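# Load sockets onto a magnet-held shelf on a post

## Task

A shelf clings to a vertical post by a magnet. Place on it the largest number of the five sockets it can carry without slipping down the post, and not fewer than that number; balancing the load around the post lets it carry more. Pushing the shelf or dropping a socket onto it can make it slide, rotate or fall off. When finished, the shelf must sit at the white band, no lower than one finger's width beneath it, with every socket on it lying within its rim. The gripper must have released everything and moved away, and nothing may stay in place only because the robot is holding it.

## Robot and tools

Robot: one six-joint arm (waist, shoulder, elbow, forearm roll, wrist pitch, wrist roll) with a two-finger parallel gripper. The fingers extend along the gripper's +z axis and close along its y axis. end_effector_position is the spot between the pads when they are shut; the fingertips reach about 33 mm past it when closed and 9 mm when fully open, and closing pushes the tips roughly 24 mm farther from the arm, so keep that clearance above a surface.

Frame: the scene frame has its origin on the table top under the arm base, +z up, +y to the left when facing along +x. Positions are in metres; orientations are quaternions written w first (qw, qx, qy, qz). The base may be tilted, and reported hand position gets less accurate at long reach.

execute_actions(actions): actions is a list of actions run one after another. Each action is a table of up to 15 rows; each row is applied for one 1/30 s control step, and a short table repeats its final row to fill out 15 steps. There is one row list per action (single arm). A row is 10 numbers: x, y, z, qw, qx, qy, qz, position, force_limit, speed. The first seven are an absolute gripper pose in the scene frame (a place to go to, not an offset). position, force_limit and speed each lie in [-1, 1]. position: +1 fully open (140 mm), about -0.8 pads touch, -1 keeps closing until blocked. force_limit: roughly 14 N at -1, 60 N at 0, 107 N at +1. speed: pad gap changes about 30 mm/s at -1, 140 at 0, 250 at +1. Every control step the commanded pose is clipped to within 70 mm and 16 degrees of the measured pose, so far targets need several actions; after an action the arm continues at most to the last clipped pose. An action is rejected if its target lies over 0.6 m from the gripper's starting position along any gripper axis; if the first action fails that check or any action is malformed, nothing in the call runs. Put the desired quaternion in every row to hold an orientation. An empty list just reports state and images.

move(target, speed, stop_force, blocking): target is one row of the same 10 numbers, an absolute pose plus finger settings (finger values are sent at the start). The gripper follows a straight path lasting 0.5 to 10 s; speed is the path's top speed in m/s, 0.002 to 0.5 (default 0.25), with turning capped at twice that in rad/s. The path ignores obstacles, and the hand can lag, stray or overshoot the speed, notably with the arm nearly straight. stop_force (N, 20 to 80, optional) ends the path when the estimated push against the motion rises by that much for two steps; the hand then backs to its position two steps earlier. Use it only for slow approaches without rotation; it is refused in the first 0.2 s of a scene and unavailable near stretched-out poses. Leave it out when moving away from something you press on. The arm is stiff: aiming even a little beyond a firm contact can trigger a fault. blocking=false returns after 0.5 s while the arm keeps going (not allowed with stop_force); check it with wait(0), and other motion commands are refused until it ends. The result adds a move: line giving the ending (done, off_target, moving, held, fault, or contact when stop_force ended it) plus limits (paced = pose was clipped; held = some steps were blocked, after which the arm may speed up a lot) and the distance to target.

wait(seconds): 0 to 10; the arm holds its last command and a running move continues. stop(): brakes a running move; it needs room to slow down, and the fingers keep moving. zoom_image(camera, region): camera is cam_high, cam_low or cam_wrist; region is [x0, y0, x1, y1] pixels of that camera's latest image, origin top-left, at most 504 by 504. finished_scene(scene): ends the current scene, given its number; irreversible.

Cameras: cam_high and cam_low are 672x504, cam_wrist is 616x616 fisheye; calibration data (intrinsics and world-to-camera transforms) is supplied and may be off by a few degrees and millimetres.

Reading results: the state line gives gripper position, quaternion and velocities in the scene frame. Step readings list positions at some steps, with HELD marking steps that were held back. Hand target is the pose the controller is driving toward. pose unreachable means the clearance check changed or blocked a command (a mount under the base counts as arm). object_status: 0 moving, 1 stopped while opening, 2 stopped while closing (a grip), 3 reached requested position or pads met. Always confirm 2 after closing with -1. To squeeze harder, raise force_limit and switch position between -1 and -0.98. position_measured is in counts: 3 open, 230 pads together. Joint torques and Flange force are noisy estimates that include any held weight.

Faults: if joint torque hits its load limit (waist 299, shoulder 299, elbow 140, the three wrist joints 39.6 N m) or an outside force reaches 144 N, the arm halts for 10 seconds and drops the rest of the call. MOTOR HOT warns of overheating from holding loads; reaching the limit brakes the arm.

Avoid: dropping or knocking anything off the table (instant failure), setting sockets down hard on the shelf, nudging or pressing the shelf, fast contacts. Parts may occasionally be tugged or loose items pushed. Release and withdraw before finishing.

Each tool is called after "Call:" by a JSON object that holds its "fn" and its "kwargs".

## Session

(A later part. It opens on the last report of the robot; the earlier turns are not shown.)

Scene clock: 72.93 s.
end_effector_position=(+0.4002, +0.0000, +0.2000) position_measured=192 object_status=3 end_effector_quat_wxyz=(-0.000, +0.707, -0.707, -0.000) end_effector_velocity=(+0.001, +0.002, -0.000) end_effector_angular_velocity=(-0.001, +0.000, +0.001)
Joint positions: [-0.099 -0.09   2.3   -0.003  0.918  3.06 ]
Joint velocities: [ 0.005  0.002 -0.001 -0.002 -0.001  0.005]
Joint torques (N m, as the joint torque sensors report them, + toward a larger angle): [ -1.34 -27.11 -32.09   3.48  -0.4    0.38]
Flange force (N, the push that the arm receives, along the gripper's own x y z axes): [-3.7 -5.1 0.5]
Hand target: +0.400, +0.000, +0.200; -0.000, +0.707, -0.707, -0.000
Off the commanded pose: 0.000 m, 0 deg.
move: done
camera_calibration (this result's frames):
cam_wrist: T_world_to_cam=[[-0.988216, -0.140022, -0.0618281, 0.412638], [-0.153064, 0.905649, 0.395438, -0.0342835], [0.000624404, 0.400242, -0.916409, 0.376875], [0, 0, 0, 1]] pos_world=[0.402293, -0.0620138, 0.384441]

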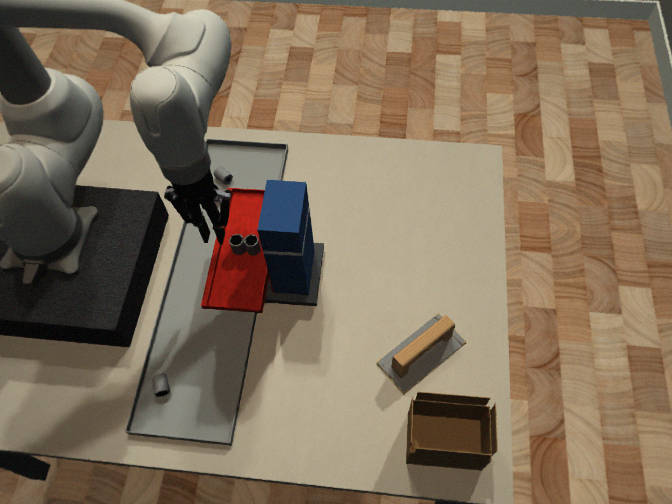

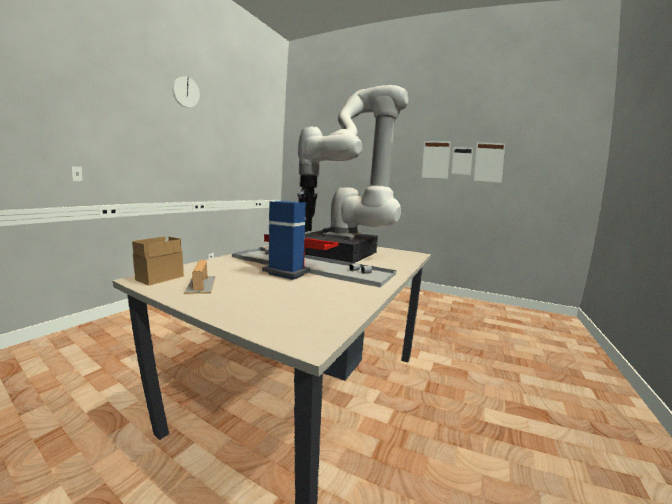

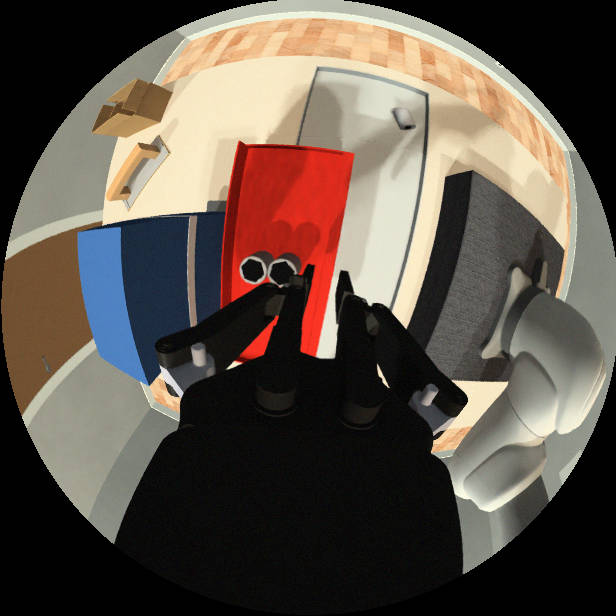

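Call:
{"fn": "move", "kwargs": {"target": [0.4,-0.008,0.165,0,0.707,-0.707,0,-0.62,0,0], "speed": 0.03}}

Call:
{"fn": "move", "kwargs": {"target": [0.4,-0.008,0.165,0,0.707,-0.707,0,-1,-0.5,-1]}}

Call:
{"fn": "move", "kwargs": {"target": [0.4,-0.008,0.22,0,0.707,-0.707,0,-1,-0.5,-1], "speed": 0.02}}

Call:
{"fn": "zoom_image", "kwargs": {"camera": "cam_low", "region": [250,170,370,260]}}

Scene clock: 77.70 s.
end_effector_position=(+0.4000, -0.0080, +0.1651) position_measured=208 object_status=3 end_effector_quat_wxyz=(+0.000, +0.707, -0.707, -0.000) end_effector_velocity=(+0.001, +0.000, -0.000) end_effector_angular_velocity=(+0.000, -0.002, +0.001)
Joint positions: [-0.12  -0.041  2.336 -0.004  0.833  3.04 ]
Joint velocities: [ 0.001  0.001  0.     0.    -0.004 -0.001]
Joint torques (N m, as the joint torque sensors report them, + toward a larger angle): [ -3.81 -26.65 -33.37   2.33  -3.89   0.17]
Flange force (N, the push that the arm receives, along the gripper's own x y z axes): [-11.2 6.0 -10.0]
Hand target: +0.400, -0.008, +0.165; +0.000, +0.707, -0.707, +0.000
Off the commanded pose: 0.000 m, 0 deg.
move: done
camera_calibration (this result's frames):
cam_wrist: T_world_to_cam=[[-0.98822, -0.140095, -0.0615923, 0.409035], [-0.153036, 0.905864, 0.394957, -0.0131938], [0.000462576, 0.39973, -0.916633, 0.348176], [0, 0, 0, 1]] pos_world=[0.402037, -0.0699206, 0.349553]

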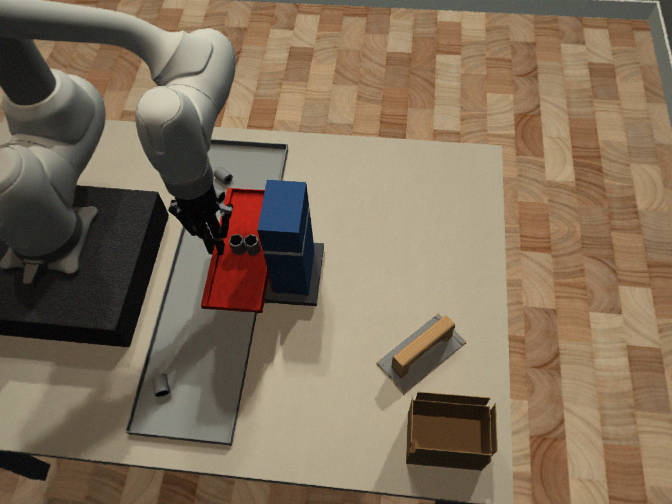

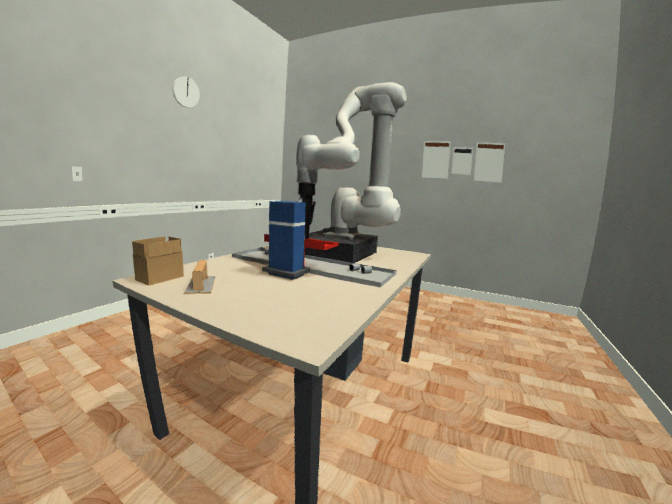

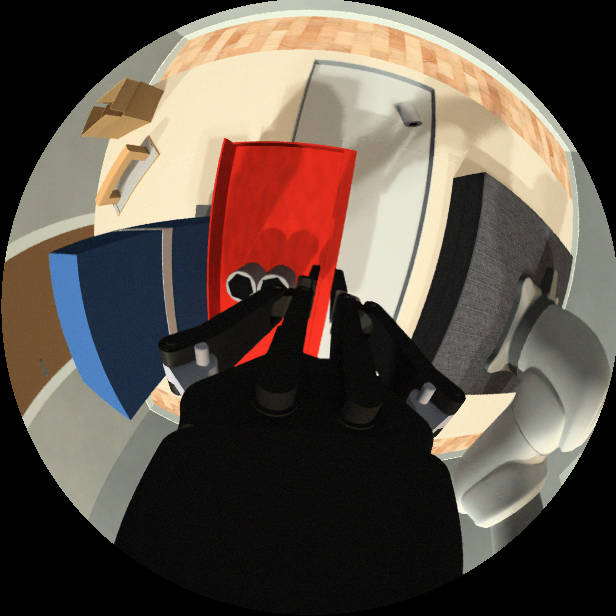

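Scene clock: 78.40 s.
end_effector_position=(+0.4001, -0.0080, +0.1650) position_measured=232 object_status=0 end_effector_quat_wxyz=(-0.000, +0.707, -0.707, +0.000) end_effector_velocity=(-0.000, +0.000, -0.001) end_effector_angular_velocity=(+0.001, +0.002, +0.000)
Joint positions: [-0.12  -0.041  2.336 -0.004  0.833  3.04 ]
Joint velocities: [-0.     0.002  0.     0.001 -0.    -0.001]
Joint torques (N m, as the joint torque sensors report them, + toward a larger angle): [  1.08 -24.92 -28.88   3.12  -0.34   0.08]
Flange force (N, the push that the arm receives, along the gripper's own x y z axes): [1.9 1.8 -6.8]
Hand target: +0.400, -0.008, +0.165; +0.000, +0.707, -0.707, +0.000
Off the commanded pose: 0.000 m, 0 deg.
move: done
camera_calibration (this result's frames):
cam_wrist: T_world_to_cam=[[-0.988194, -0.14012, -0.0619646, 0.409189], [-0.153208, 0.905859, 0.394902, -0.013059], [0.000797568, 0.399733, -0.916631, 0.348007], [0, 0, 0, 1]] pos_world=[0.402079, -0.0699445, 0.349506]

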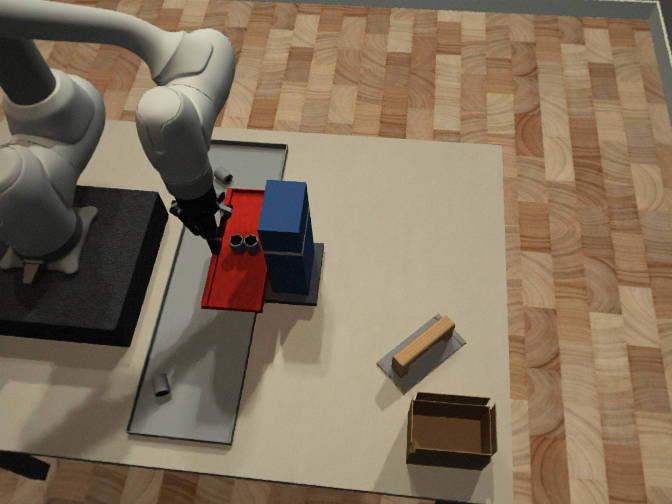

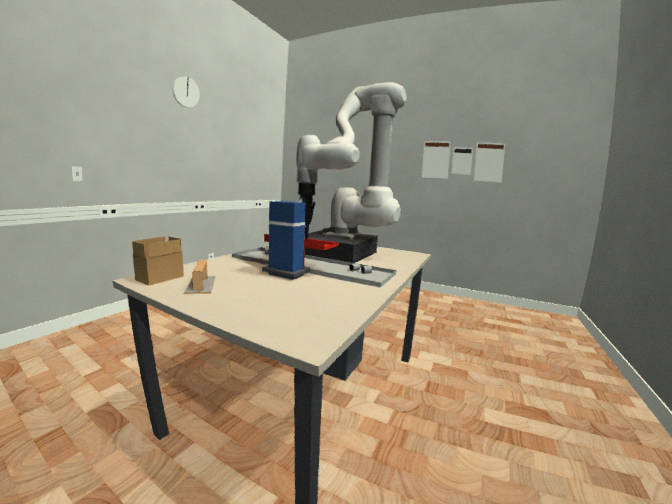

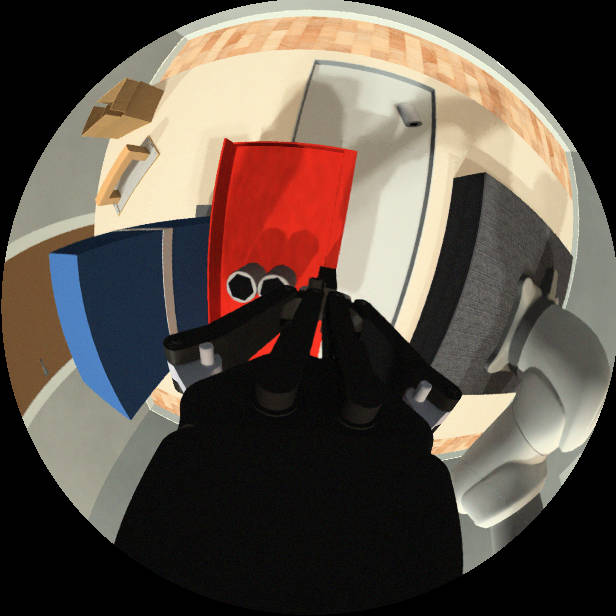

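Scene clock: 81.40 s.
end_effector_position=(+0.3999, -0.0080, +0.2199) position_measured=232 object_status=3 end_effector_quat_wxyz=(-0.000, +0.707, -0.707, -0.000) end_effector_velocity=(+0.000, +0.001, +0.001) end_effector_angular_velocity=(+0.001, +0.000, +0.001)
Joint positions: [-0.119 -0.115  2.278 -0.003  0.965  3.04 ]
Joint velocities: [ 0.001 -0.001 -0.002  0.001  0.003 -0.   ]
Joint torques (N m, as the joint torque sensors report them, + toward a larger angle): [ -0.71 -23.41 -34.39   3.38   0.01   0.11]
Flange force (N, the push that the arm receives, along the gripper's own x y z axes): [-2.9 0.3 0.0]
Hand target: +0.400, -0.008, +0.220; -0.000, +0.707, -0.707, -0.000
Off the commanded pose: 0.000 m, 0 deg.
move: done
camera_calibration (this result's frames):
cam_wrist: T_world_to_cam=[[-0.988197, -0.140155, -0.0618307, 0.412404], [-0.153187, 0.905823, 0.394991, -0.0348306], [0.000647629, 0.399801, -0.916602, 0.398378], [0, 0, 0, 1]] pos_world=[0.401943, -0.0699206, 0.404411]

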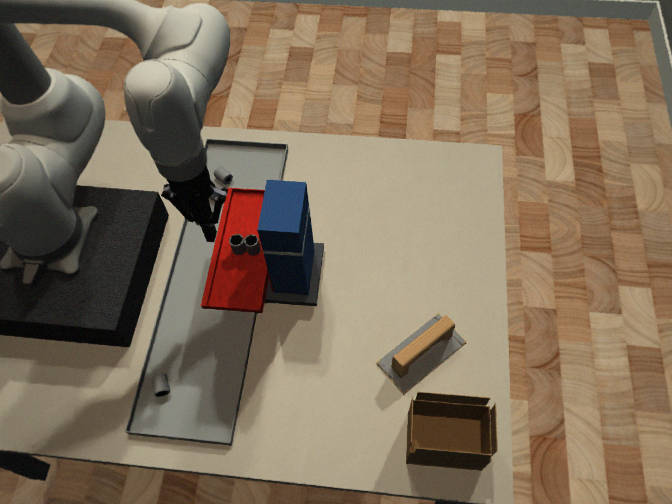

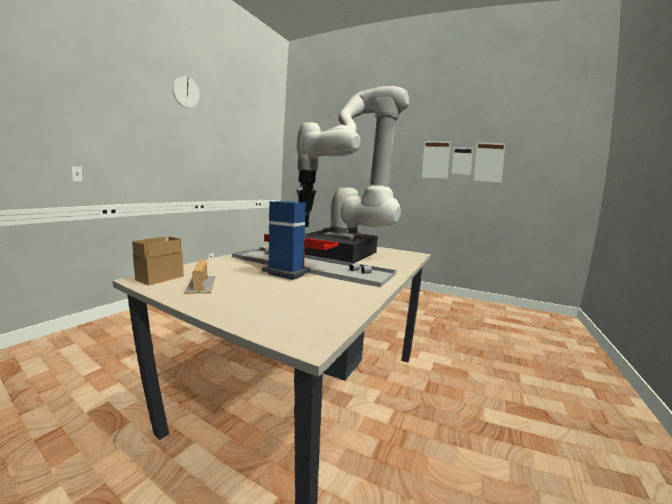

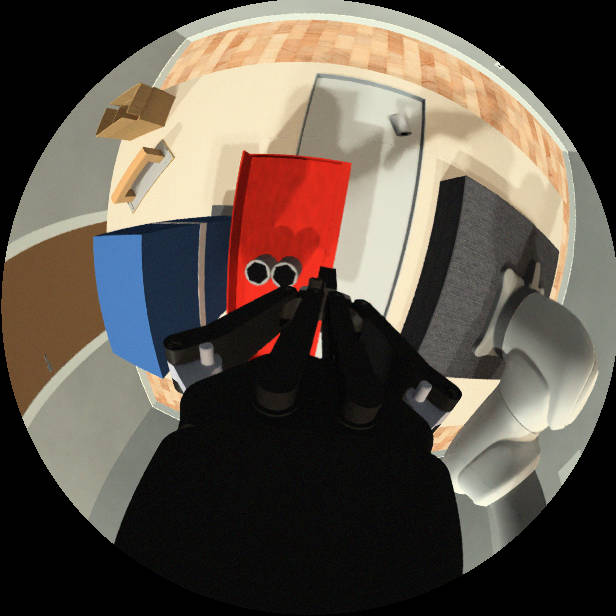

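Region (250, 170, 370, 260) of cam_low's 672x504 image, scaled by 4.200, with more detail than that image has; it fills the top 378 rows of this view, and the rest is white.

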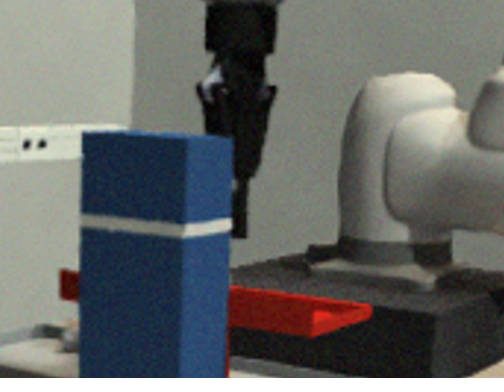

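Grazed the rim top; go lower and shift out.

Call:
{"fn": "move", "kwargs": {"target": [0.395,-0.004,0.157,0,0.707,-0.707,0,-0.58,0,0], "speed": 0.02, "stop_force": 20}}

Call:
{"fn": "move", "kwargs": {"target": [0.395,-0.004,0.157,0,0.707,-0.707,0,-1,-0.3,-1]}}

Call:
{"fn": "move", "kwargs": {"target": [0.395,-0.004,0.212,0,0.707,-0.707,0,-1,-0.3,-1], "speed": 0.02}}

Call:
{"fn": "zoom_image", "kwargs": {"camera": "cam_low", "region": [250,170,370,260]}}

Scene clock: 88.93 s.
end_effector_position=(+0.3951, -0.0040, +0.1571) position_measured=202 object_status=3 end_effector_quat_wxyz=(+0.000, +0.707, -0.707, +0.000) end_effector_velocity=(-0.000, -0.001, -0.001) end_effector_angular_velocity=(-0.001, -0.001, -0.001)
Joint positions: [-0.111 -0.037  2.352 -0.004  0.813  3.05 ]
Joint velocities: [-0.001  0.001  0.001 -0.001 -0.003  0.   ]
Joint torques (N m, as the joint torque sensors report them, + toward a larger angle): [  0.7  -25.34 -30.49   2.81  -0.06   0.26]
Flange force (N, the push that the arm receives, along the gripper's own x y z axes): [1.3 5.1 -4.4]
Hand target: +0.395, -0.004, +0.157; +0.000, +0.707, -0.707, +0.000
Off the commanded pose: 0.000 m, 0 deg.
move: done
camera_calibration (this result's frames):
cam_wrist: T_world_to_cam=[[-0.988214, -0.140049, -0.0618002, 0.404351], [-0.153077, 0.905874, 0.394917, -0.0143311], [0.000675278, 0.399723, -0.916636, 0.339155], [0, 0, 0, 1]] pos_world=[0.397163, -0.065957, 0.341531]

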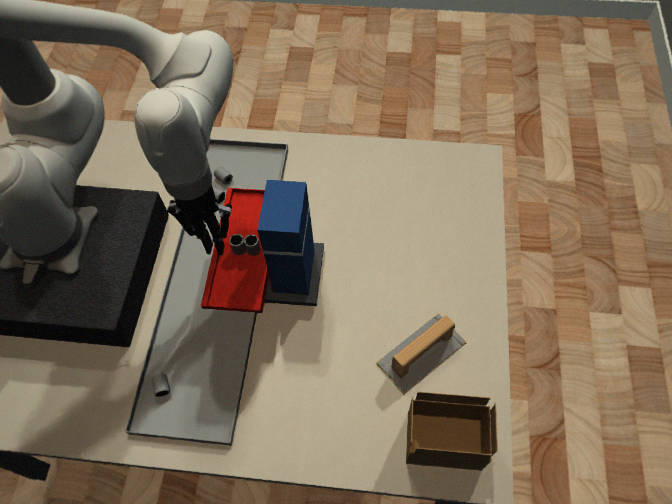

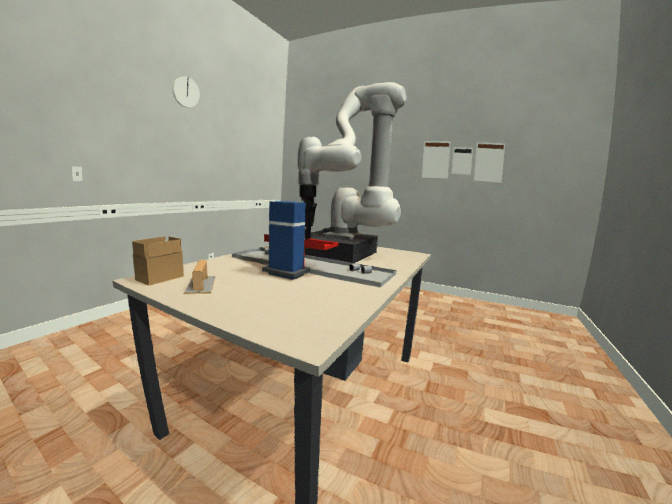

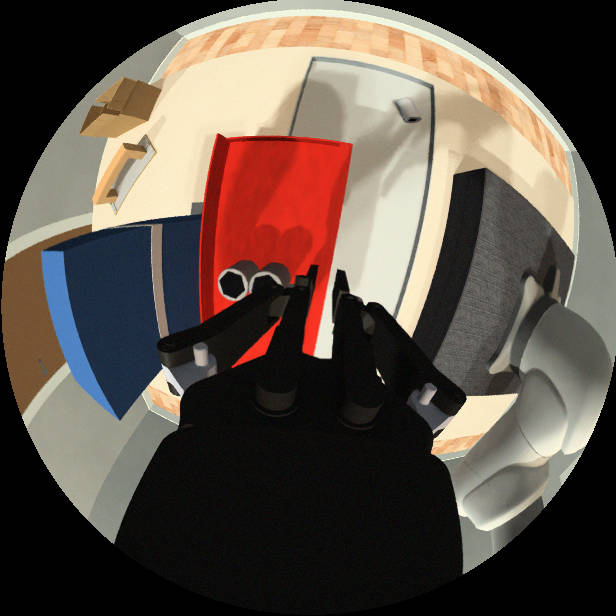

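Scene clock: 89.63 s.
end_effector_position=(+0.3950, -0.0040, +0.1569) position_measured=216 object_status=2 end_effector_quat_wxyz=(+0.000, +0.707, -0.707, -0.000) end_effector_velocity=(+0.000, +0.000, +0.000) end_effector_angular_velocity=(-0.000, -0.001, +0.001)
Joint positions: [-0.111 -0.037  2.352 -0.004  0.813  3.049]
Joint velocities: [ 0.001 -0.    -0.    -0.    -0.     0.   ]
Joint torques (N m, as the joint torque sensors report them, + toward a larger angle): [ -2.13 -28.23 -28.75   2.6    1.31   0.29]
Flange force (N, the push that the arm receives, along the gripper's own x y z axes): [-6.1 -3.4 2.1]
Hand target: +0.395, -0.004, +0.157; +0.000, +0.707, -0.707, -0.000
Off the commanded pose: 0.000 m, 0 deg.
move: done
camera_calibration (this result's frames):
cam_wrist: T_world_to_cam=[[-0.988212, -0.140161, -0.061583, 0.404153], [-0.153093, 0.90585, 0.394967, -0.0143283], [0.000425944, 0.399739, -0.916629, 0.339137], [0, 0, 0, 1]] pos_world=[0.397051, -0.0659404, 0.341411]

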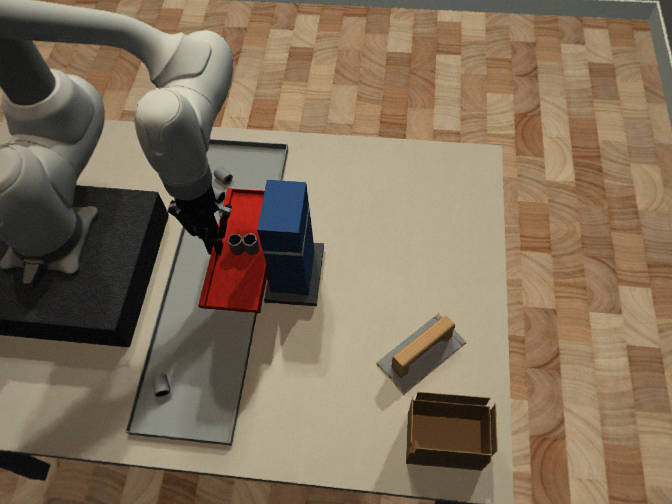

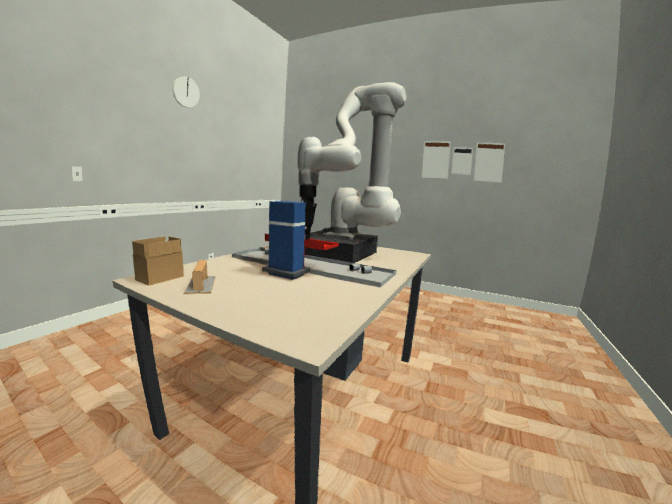

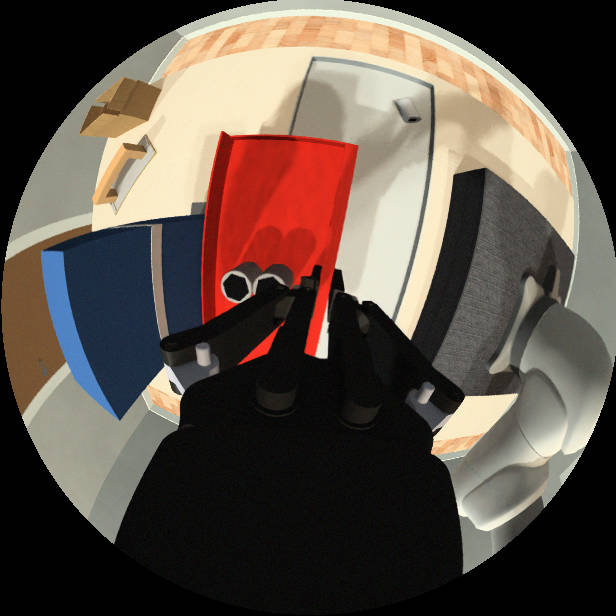

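Scene clock: 92.63 s.
end_effector_position=(+0.3949, -0.0040, +0.2119) position_measured=216 object_status=2 end_effector_quat_wxyz=(-0.000, +0.707, -0.707, -0.000) end_effector_velocity=(-0.000, -0.000, +0.001) end_effector_angular_velocity=(+0.000, -0.000, -0.001)
Joint positions: [-0.11  -0.114  2.295 -0.003  0.947  3.049]
Joint velocities: [-0.001 -0.003 -0.001  0.     0.003 -0.001]
Joint torques (N m, as the joint torque sensors report them, + toward a larger angle): [  0.51 -26.21 -32.31   3.21   0.69   0.21]
Flange force (N, the push that the arm receives, along the gripper's own x y z axes): [0.7 -7.5 3.8]
Hand target: +0.395, -0.004, +0.212; -0.000, +0.707, -0.707, -0.000
Off the commanded pose: 0.000 m, 0 deg.
move: done
camera_calibration (this result's frames):
cam_wrist: T_world_to_cam=[[-0.988197, -0.140156, -0.0618287, 0.407528], [-0.153186, 0.905823, 0.394992, -0.0360604], [0.000645261, 0.399802, -0.916602, 0.389452], [0, 0, 0, 1]] pos_world=[0.396943, -0.0659215, 0.396412]

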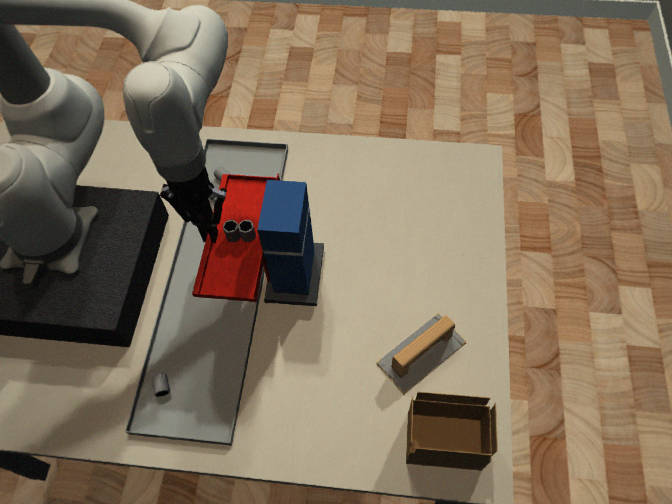

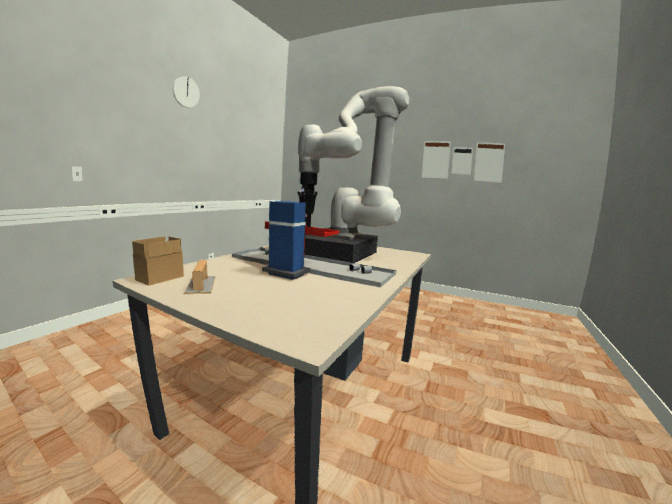

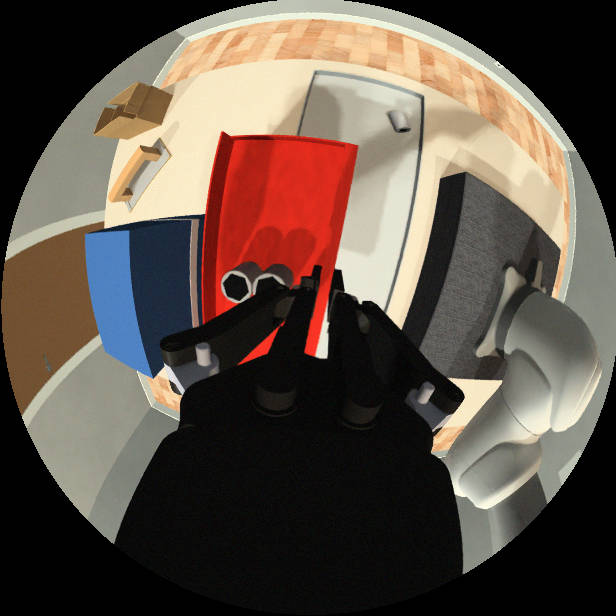

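Region (250, 170, 370, 260) of cam_low's 672x504 image, scaled by 4.200, with more detail than that image has; it fills the top 378 rows of this view, and the rest is white.

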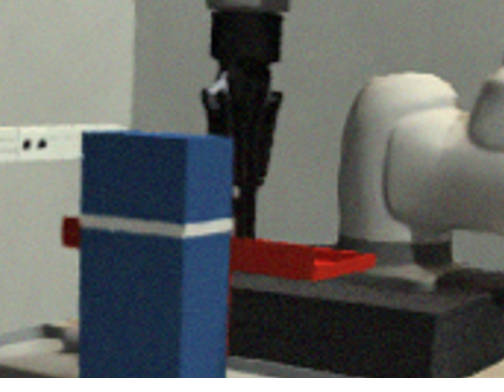

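Call:
{"fn": "move", "kwargs": {"target": [0.399,-0.004,0.218,0,0.713,-0.701,0,-1,-0.3,-1], "speed": 0.005}}

Call:
{"fn": "move", "kwargs": {"target": [0.399,-0.004,0.218,0,0.713,-0.701,0,-0.58,-0.3,-1]}}

Call:
{"fn": "zoom_image", "kwargs": {"camera": "cam_low", "region": [250,170,370,260]}}

Scene clock: 100.13 s.
end_effector_position=(+0.3988, -0.0040, +0.2179) position_measured=216 object_status=2 end_effector_quat_wxyz=(+0.000, +0.713, -0.701, -0.000) end_effector_velocity=(+0.001, +0.000, +0.002) end_effector_angular_velocity=(-0.001, -0.003, +0.002)
Joint positions: [-0.109 -0.115  2.282 -0.003  0.961  3.033]
Joint velocities: [ 0.001 -0.002 -0.002 -0.001  0.    -0.001]
Joint torques (N m, as the joint torque sensors report them, + toward a larger angle): [ -0.61 -30.21 -52.44   3.79  -8.45  -0.31]
Flange force (N, the push that the arm receives, along the gripper's own x y z axes): [-4.3 18.2 8.4]
Hand target: +0.399, -0.004, +0.218; -0.000, +0.713, -0.701, -0.000
Off the commanded pose: 0.000 m, 0 deg.
move: done
camera_calibration (this result's frames):
cam_wrist: T_world_to_cam=[[-0.985721, -0.156782, -0.0614266, 0.410629], [-0.168262, 0.903121, 0.395044, -0.0318201], [-0.00645999, 0.399739, -0.916606, 0.397782], [0, 0, 0, 1]] pos_world=[0.401981, -0.0658926, 0.402403]

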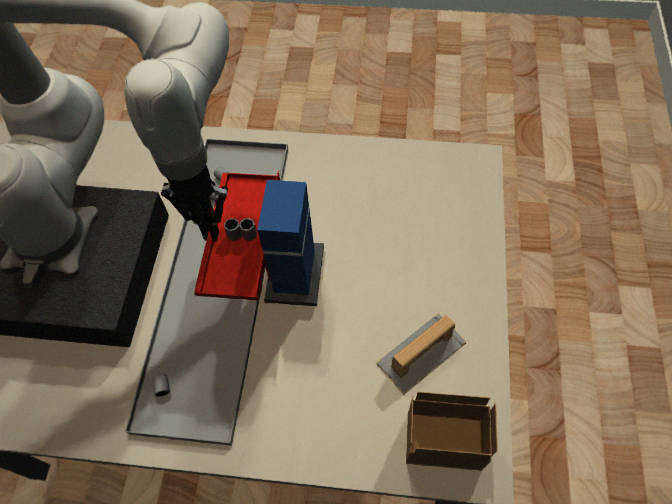

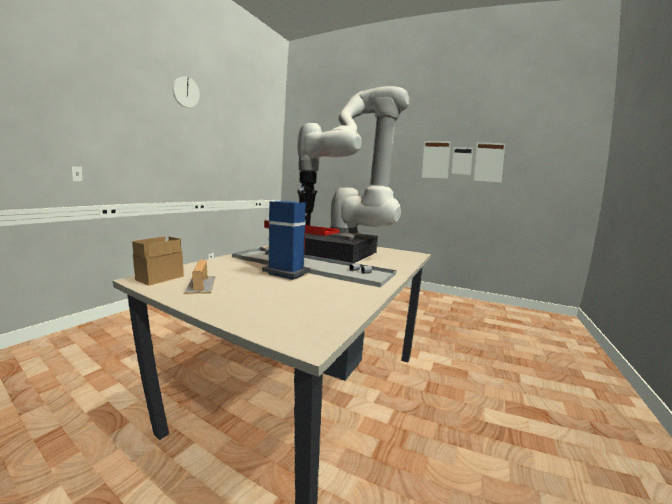

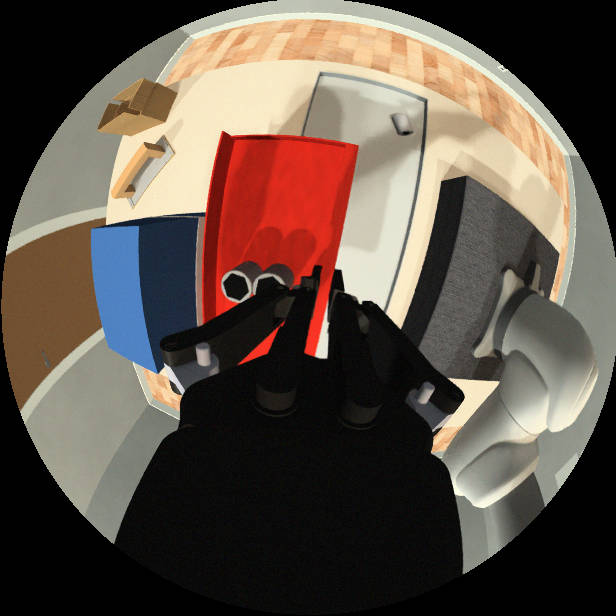

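Scene clock: 100.83 s.
end_effector_position=(+0.3990, -0.0040, +0.2180) position_measured=202 object_status=3 end_effector_quat_wxyz=(-0.000, +0.713, -0.701, +0.000) end_effector_velocity=(-0.001, -0.000, -0.001) end_effector_angular_velocity=(+0.001, +0.001, -0.003)
Joint positions: [-0.109 -0.115  2.282 -0.003  0.961  3.033]
Joint velocities: [-0.002  0.     0.001  0.001  0.     0.   ]
Joint torques (N m, as the joint torque sensors report them, + toward a larger angle): [  0.42 -25.11 -33.91   3.3   -0.08   0.18]
Flange force (N, the push that the arm receives, along the gripper's own x y z axes): [0.5 -2.9 1.5]
Hand target: +0.399, -0.004, +0.218; -0.000, +0.713, -0.701, +0.000
Off the commanded pose: 0.000 m, 0 deg.
move: done
camera_calibration (this result's frames):
cam_wrist: T_world_to_cam=[[-0.985677, -0.156878, -0.0618926, 0.410899], [-0.168537, 0.90313, 0.394907, -0.0316725], [-0.0060552, 0.399682, -0.916634, 0.397725], [0, 0, 0, 1]] pos_world=[0.402083, -0.0658985, 0.402508]

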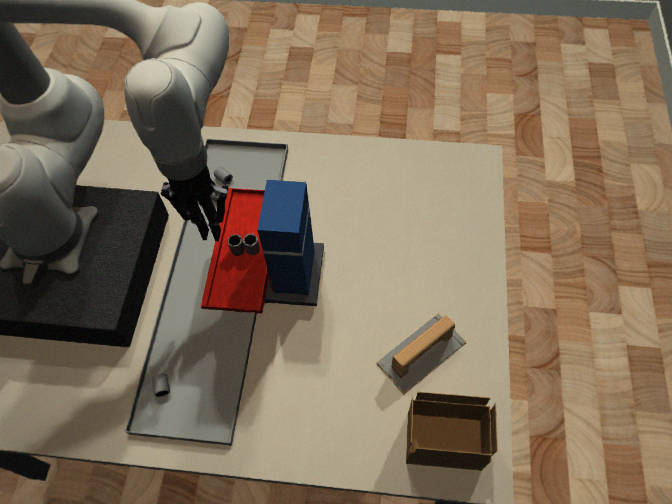

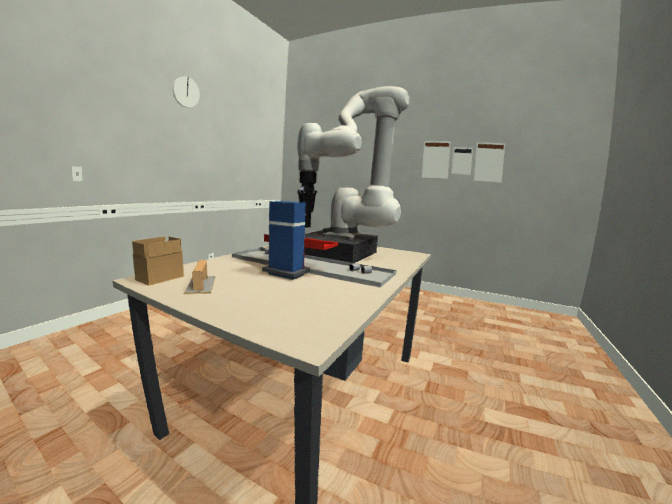

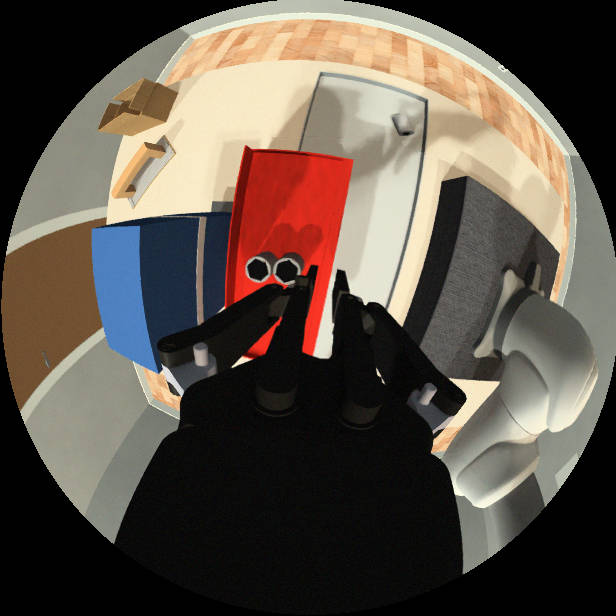

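Region (250, 170, 370, 260) of cam_low's 672x504 image, scaled by 4.200, with more detail than that image has; it fills the top 378 rows of this view, and the rest is white.

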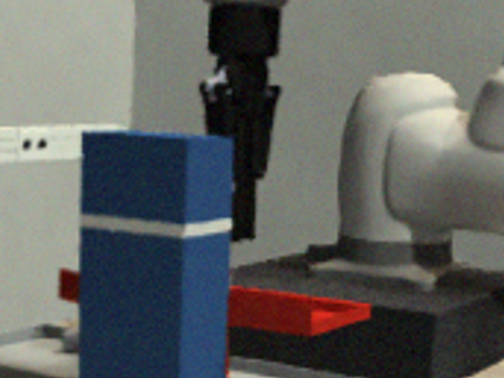

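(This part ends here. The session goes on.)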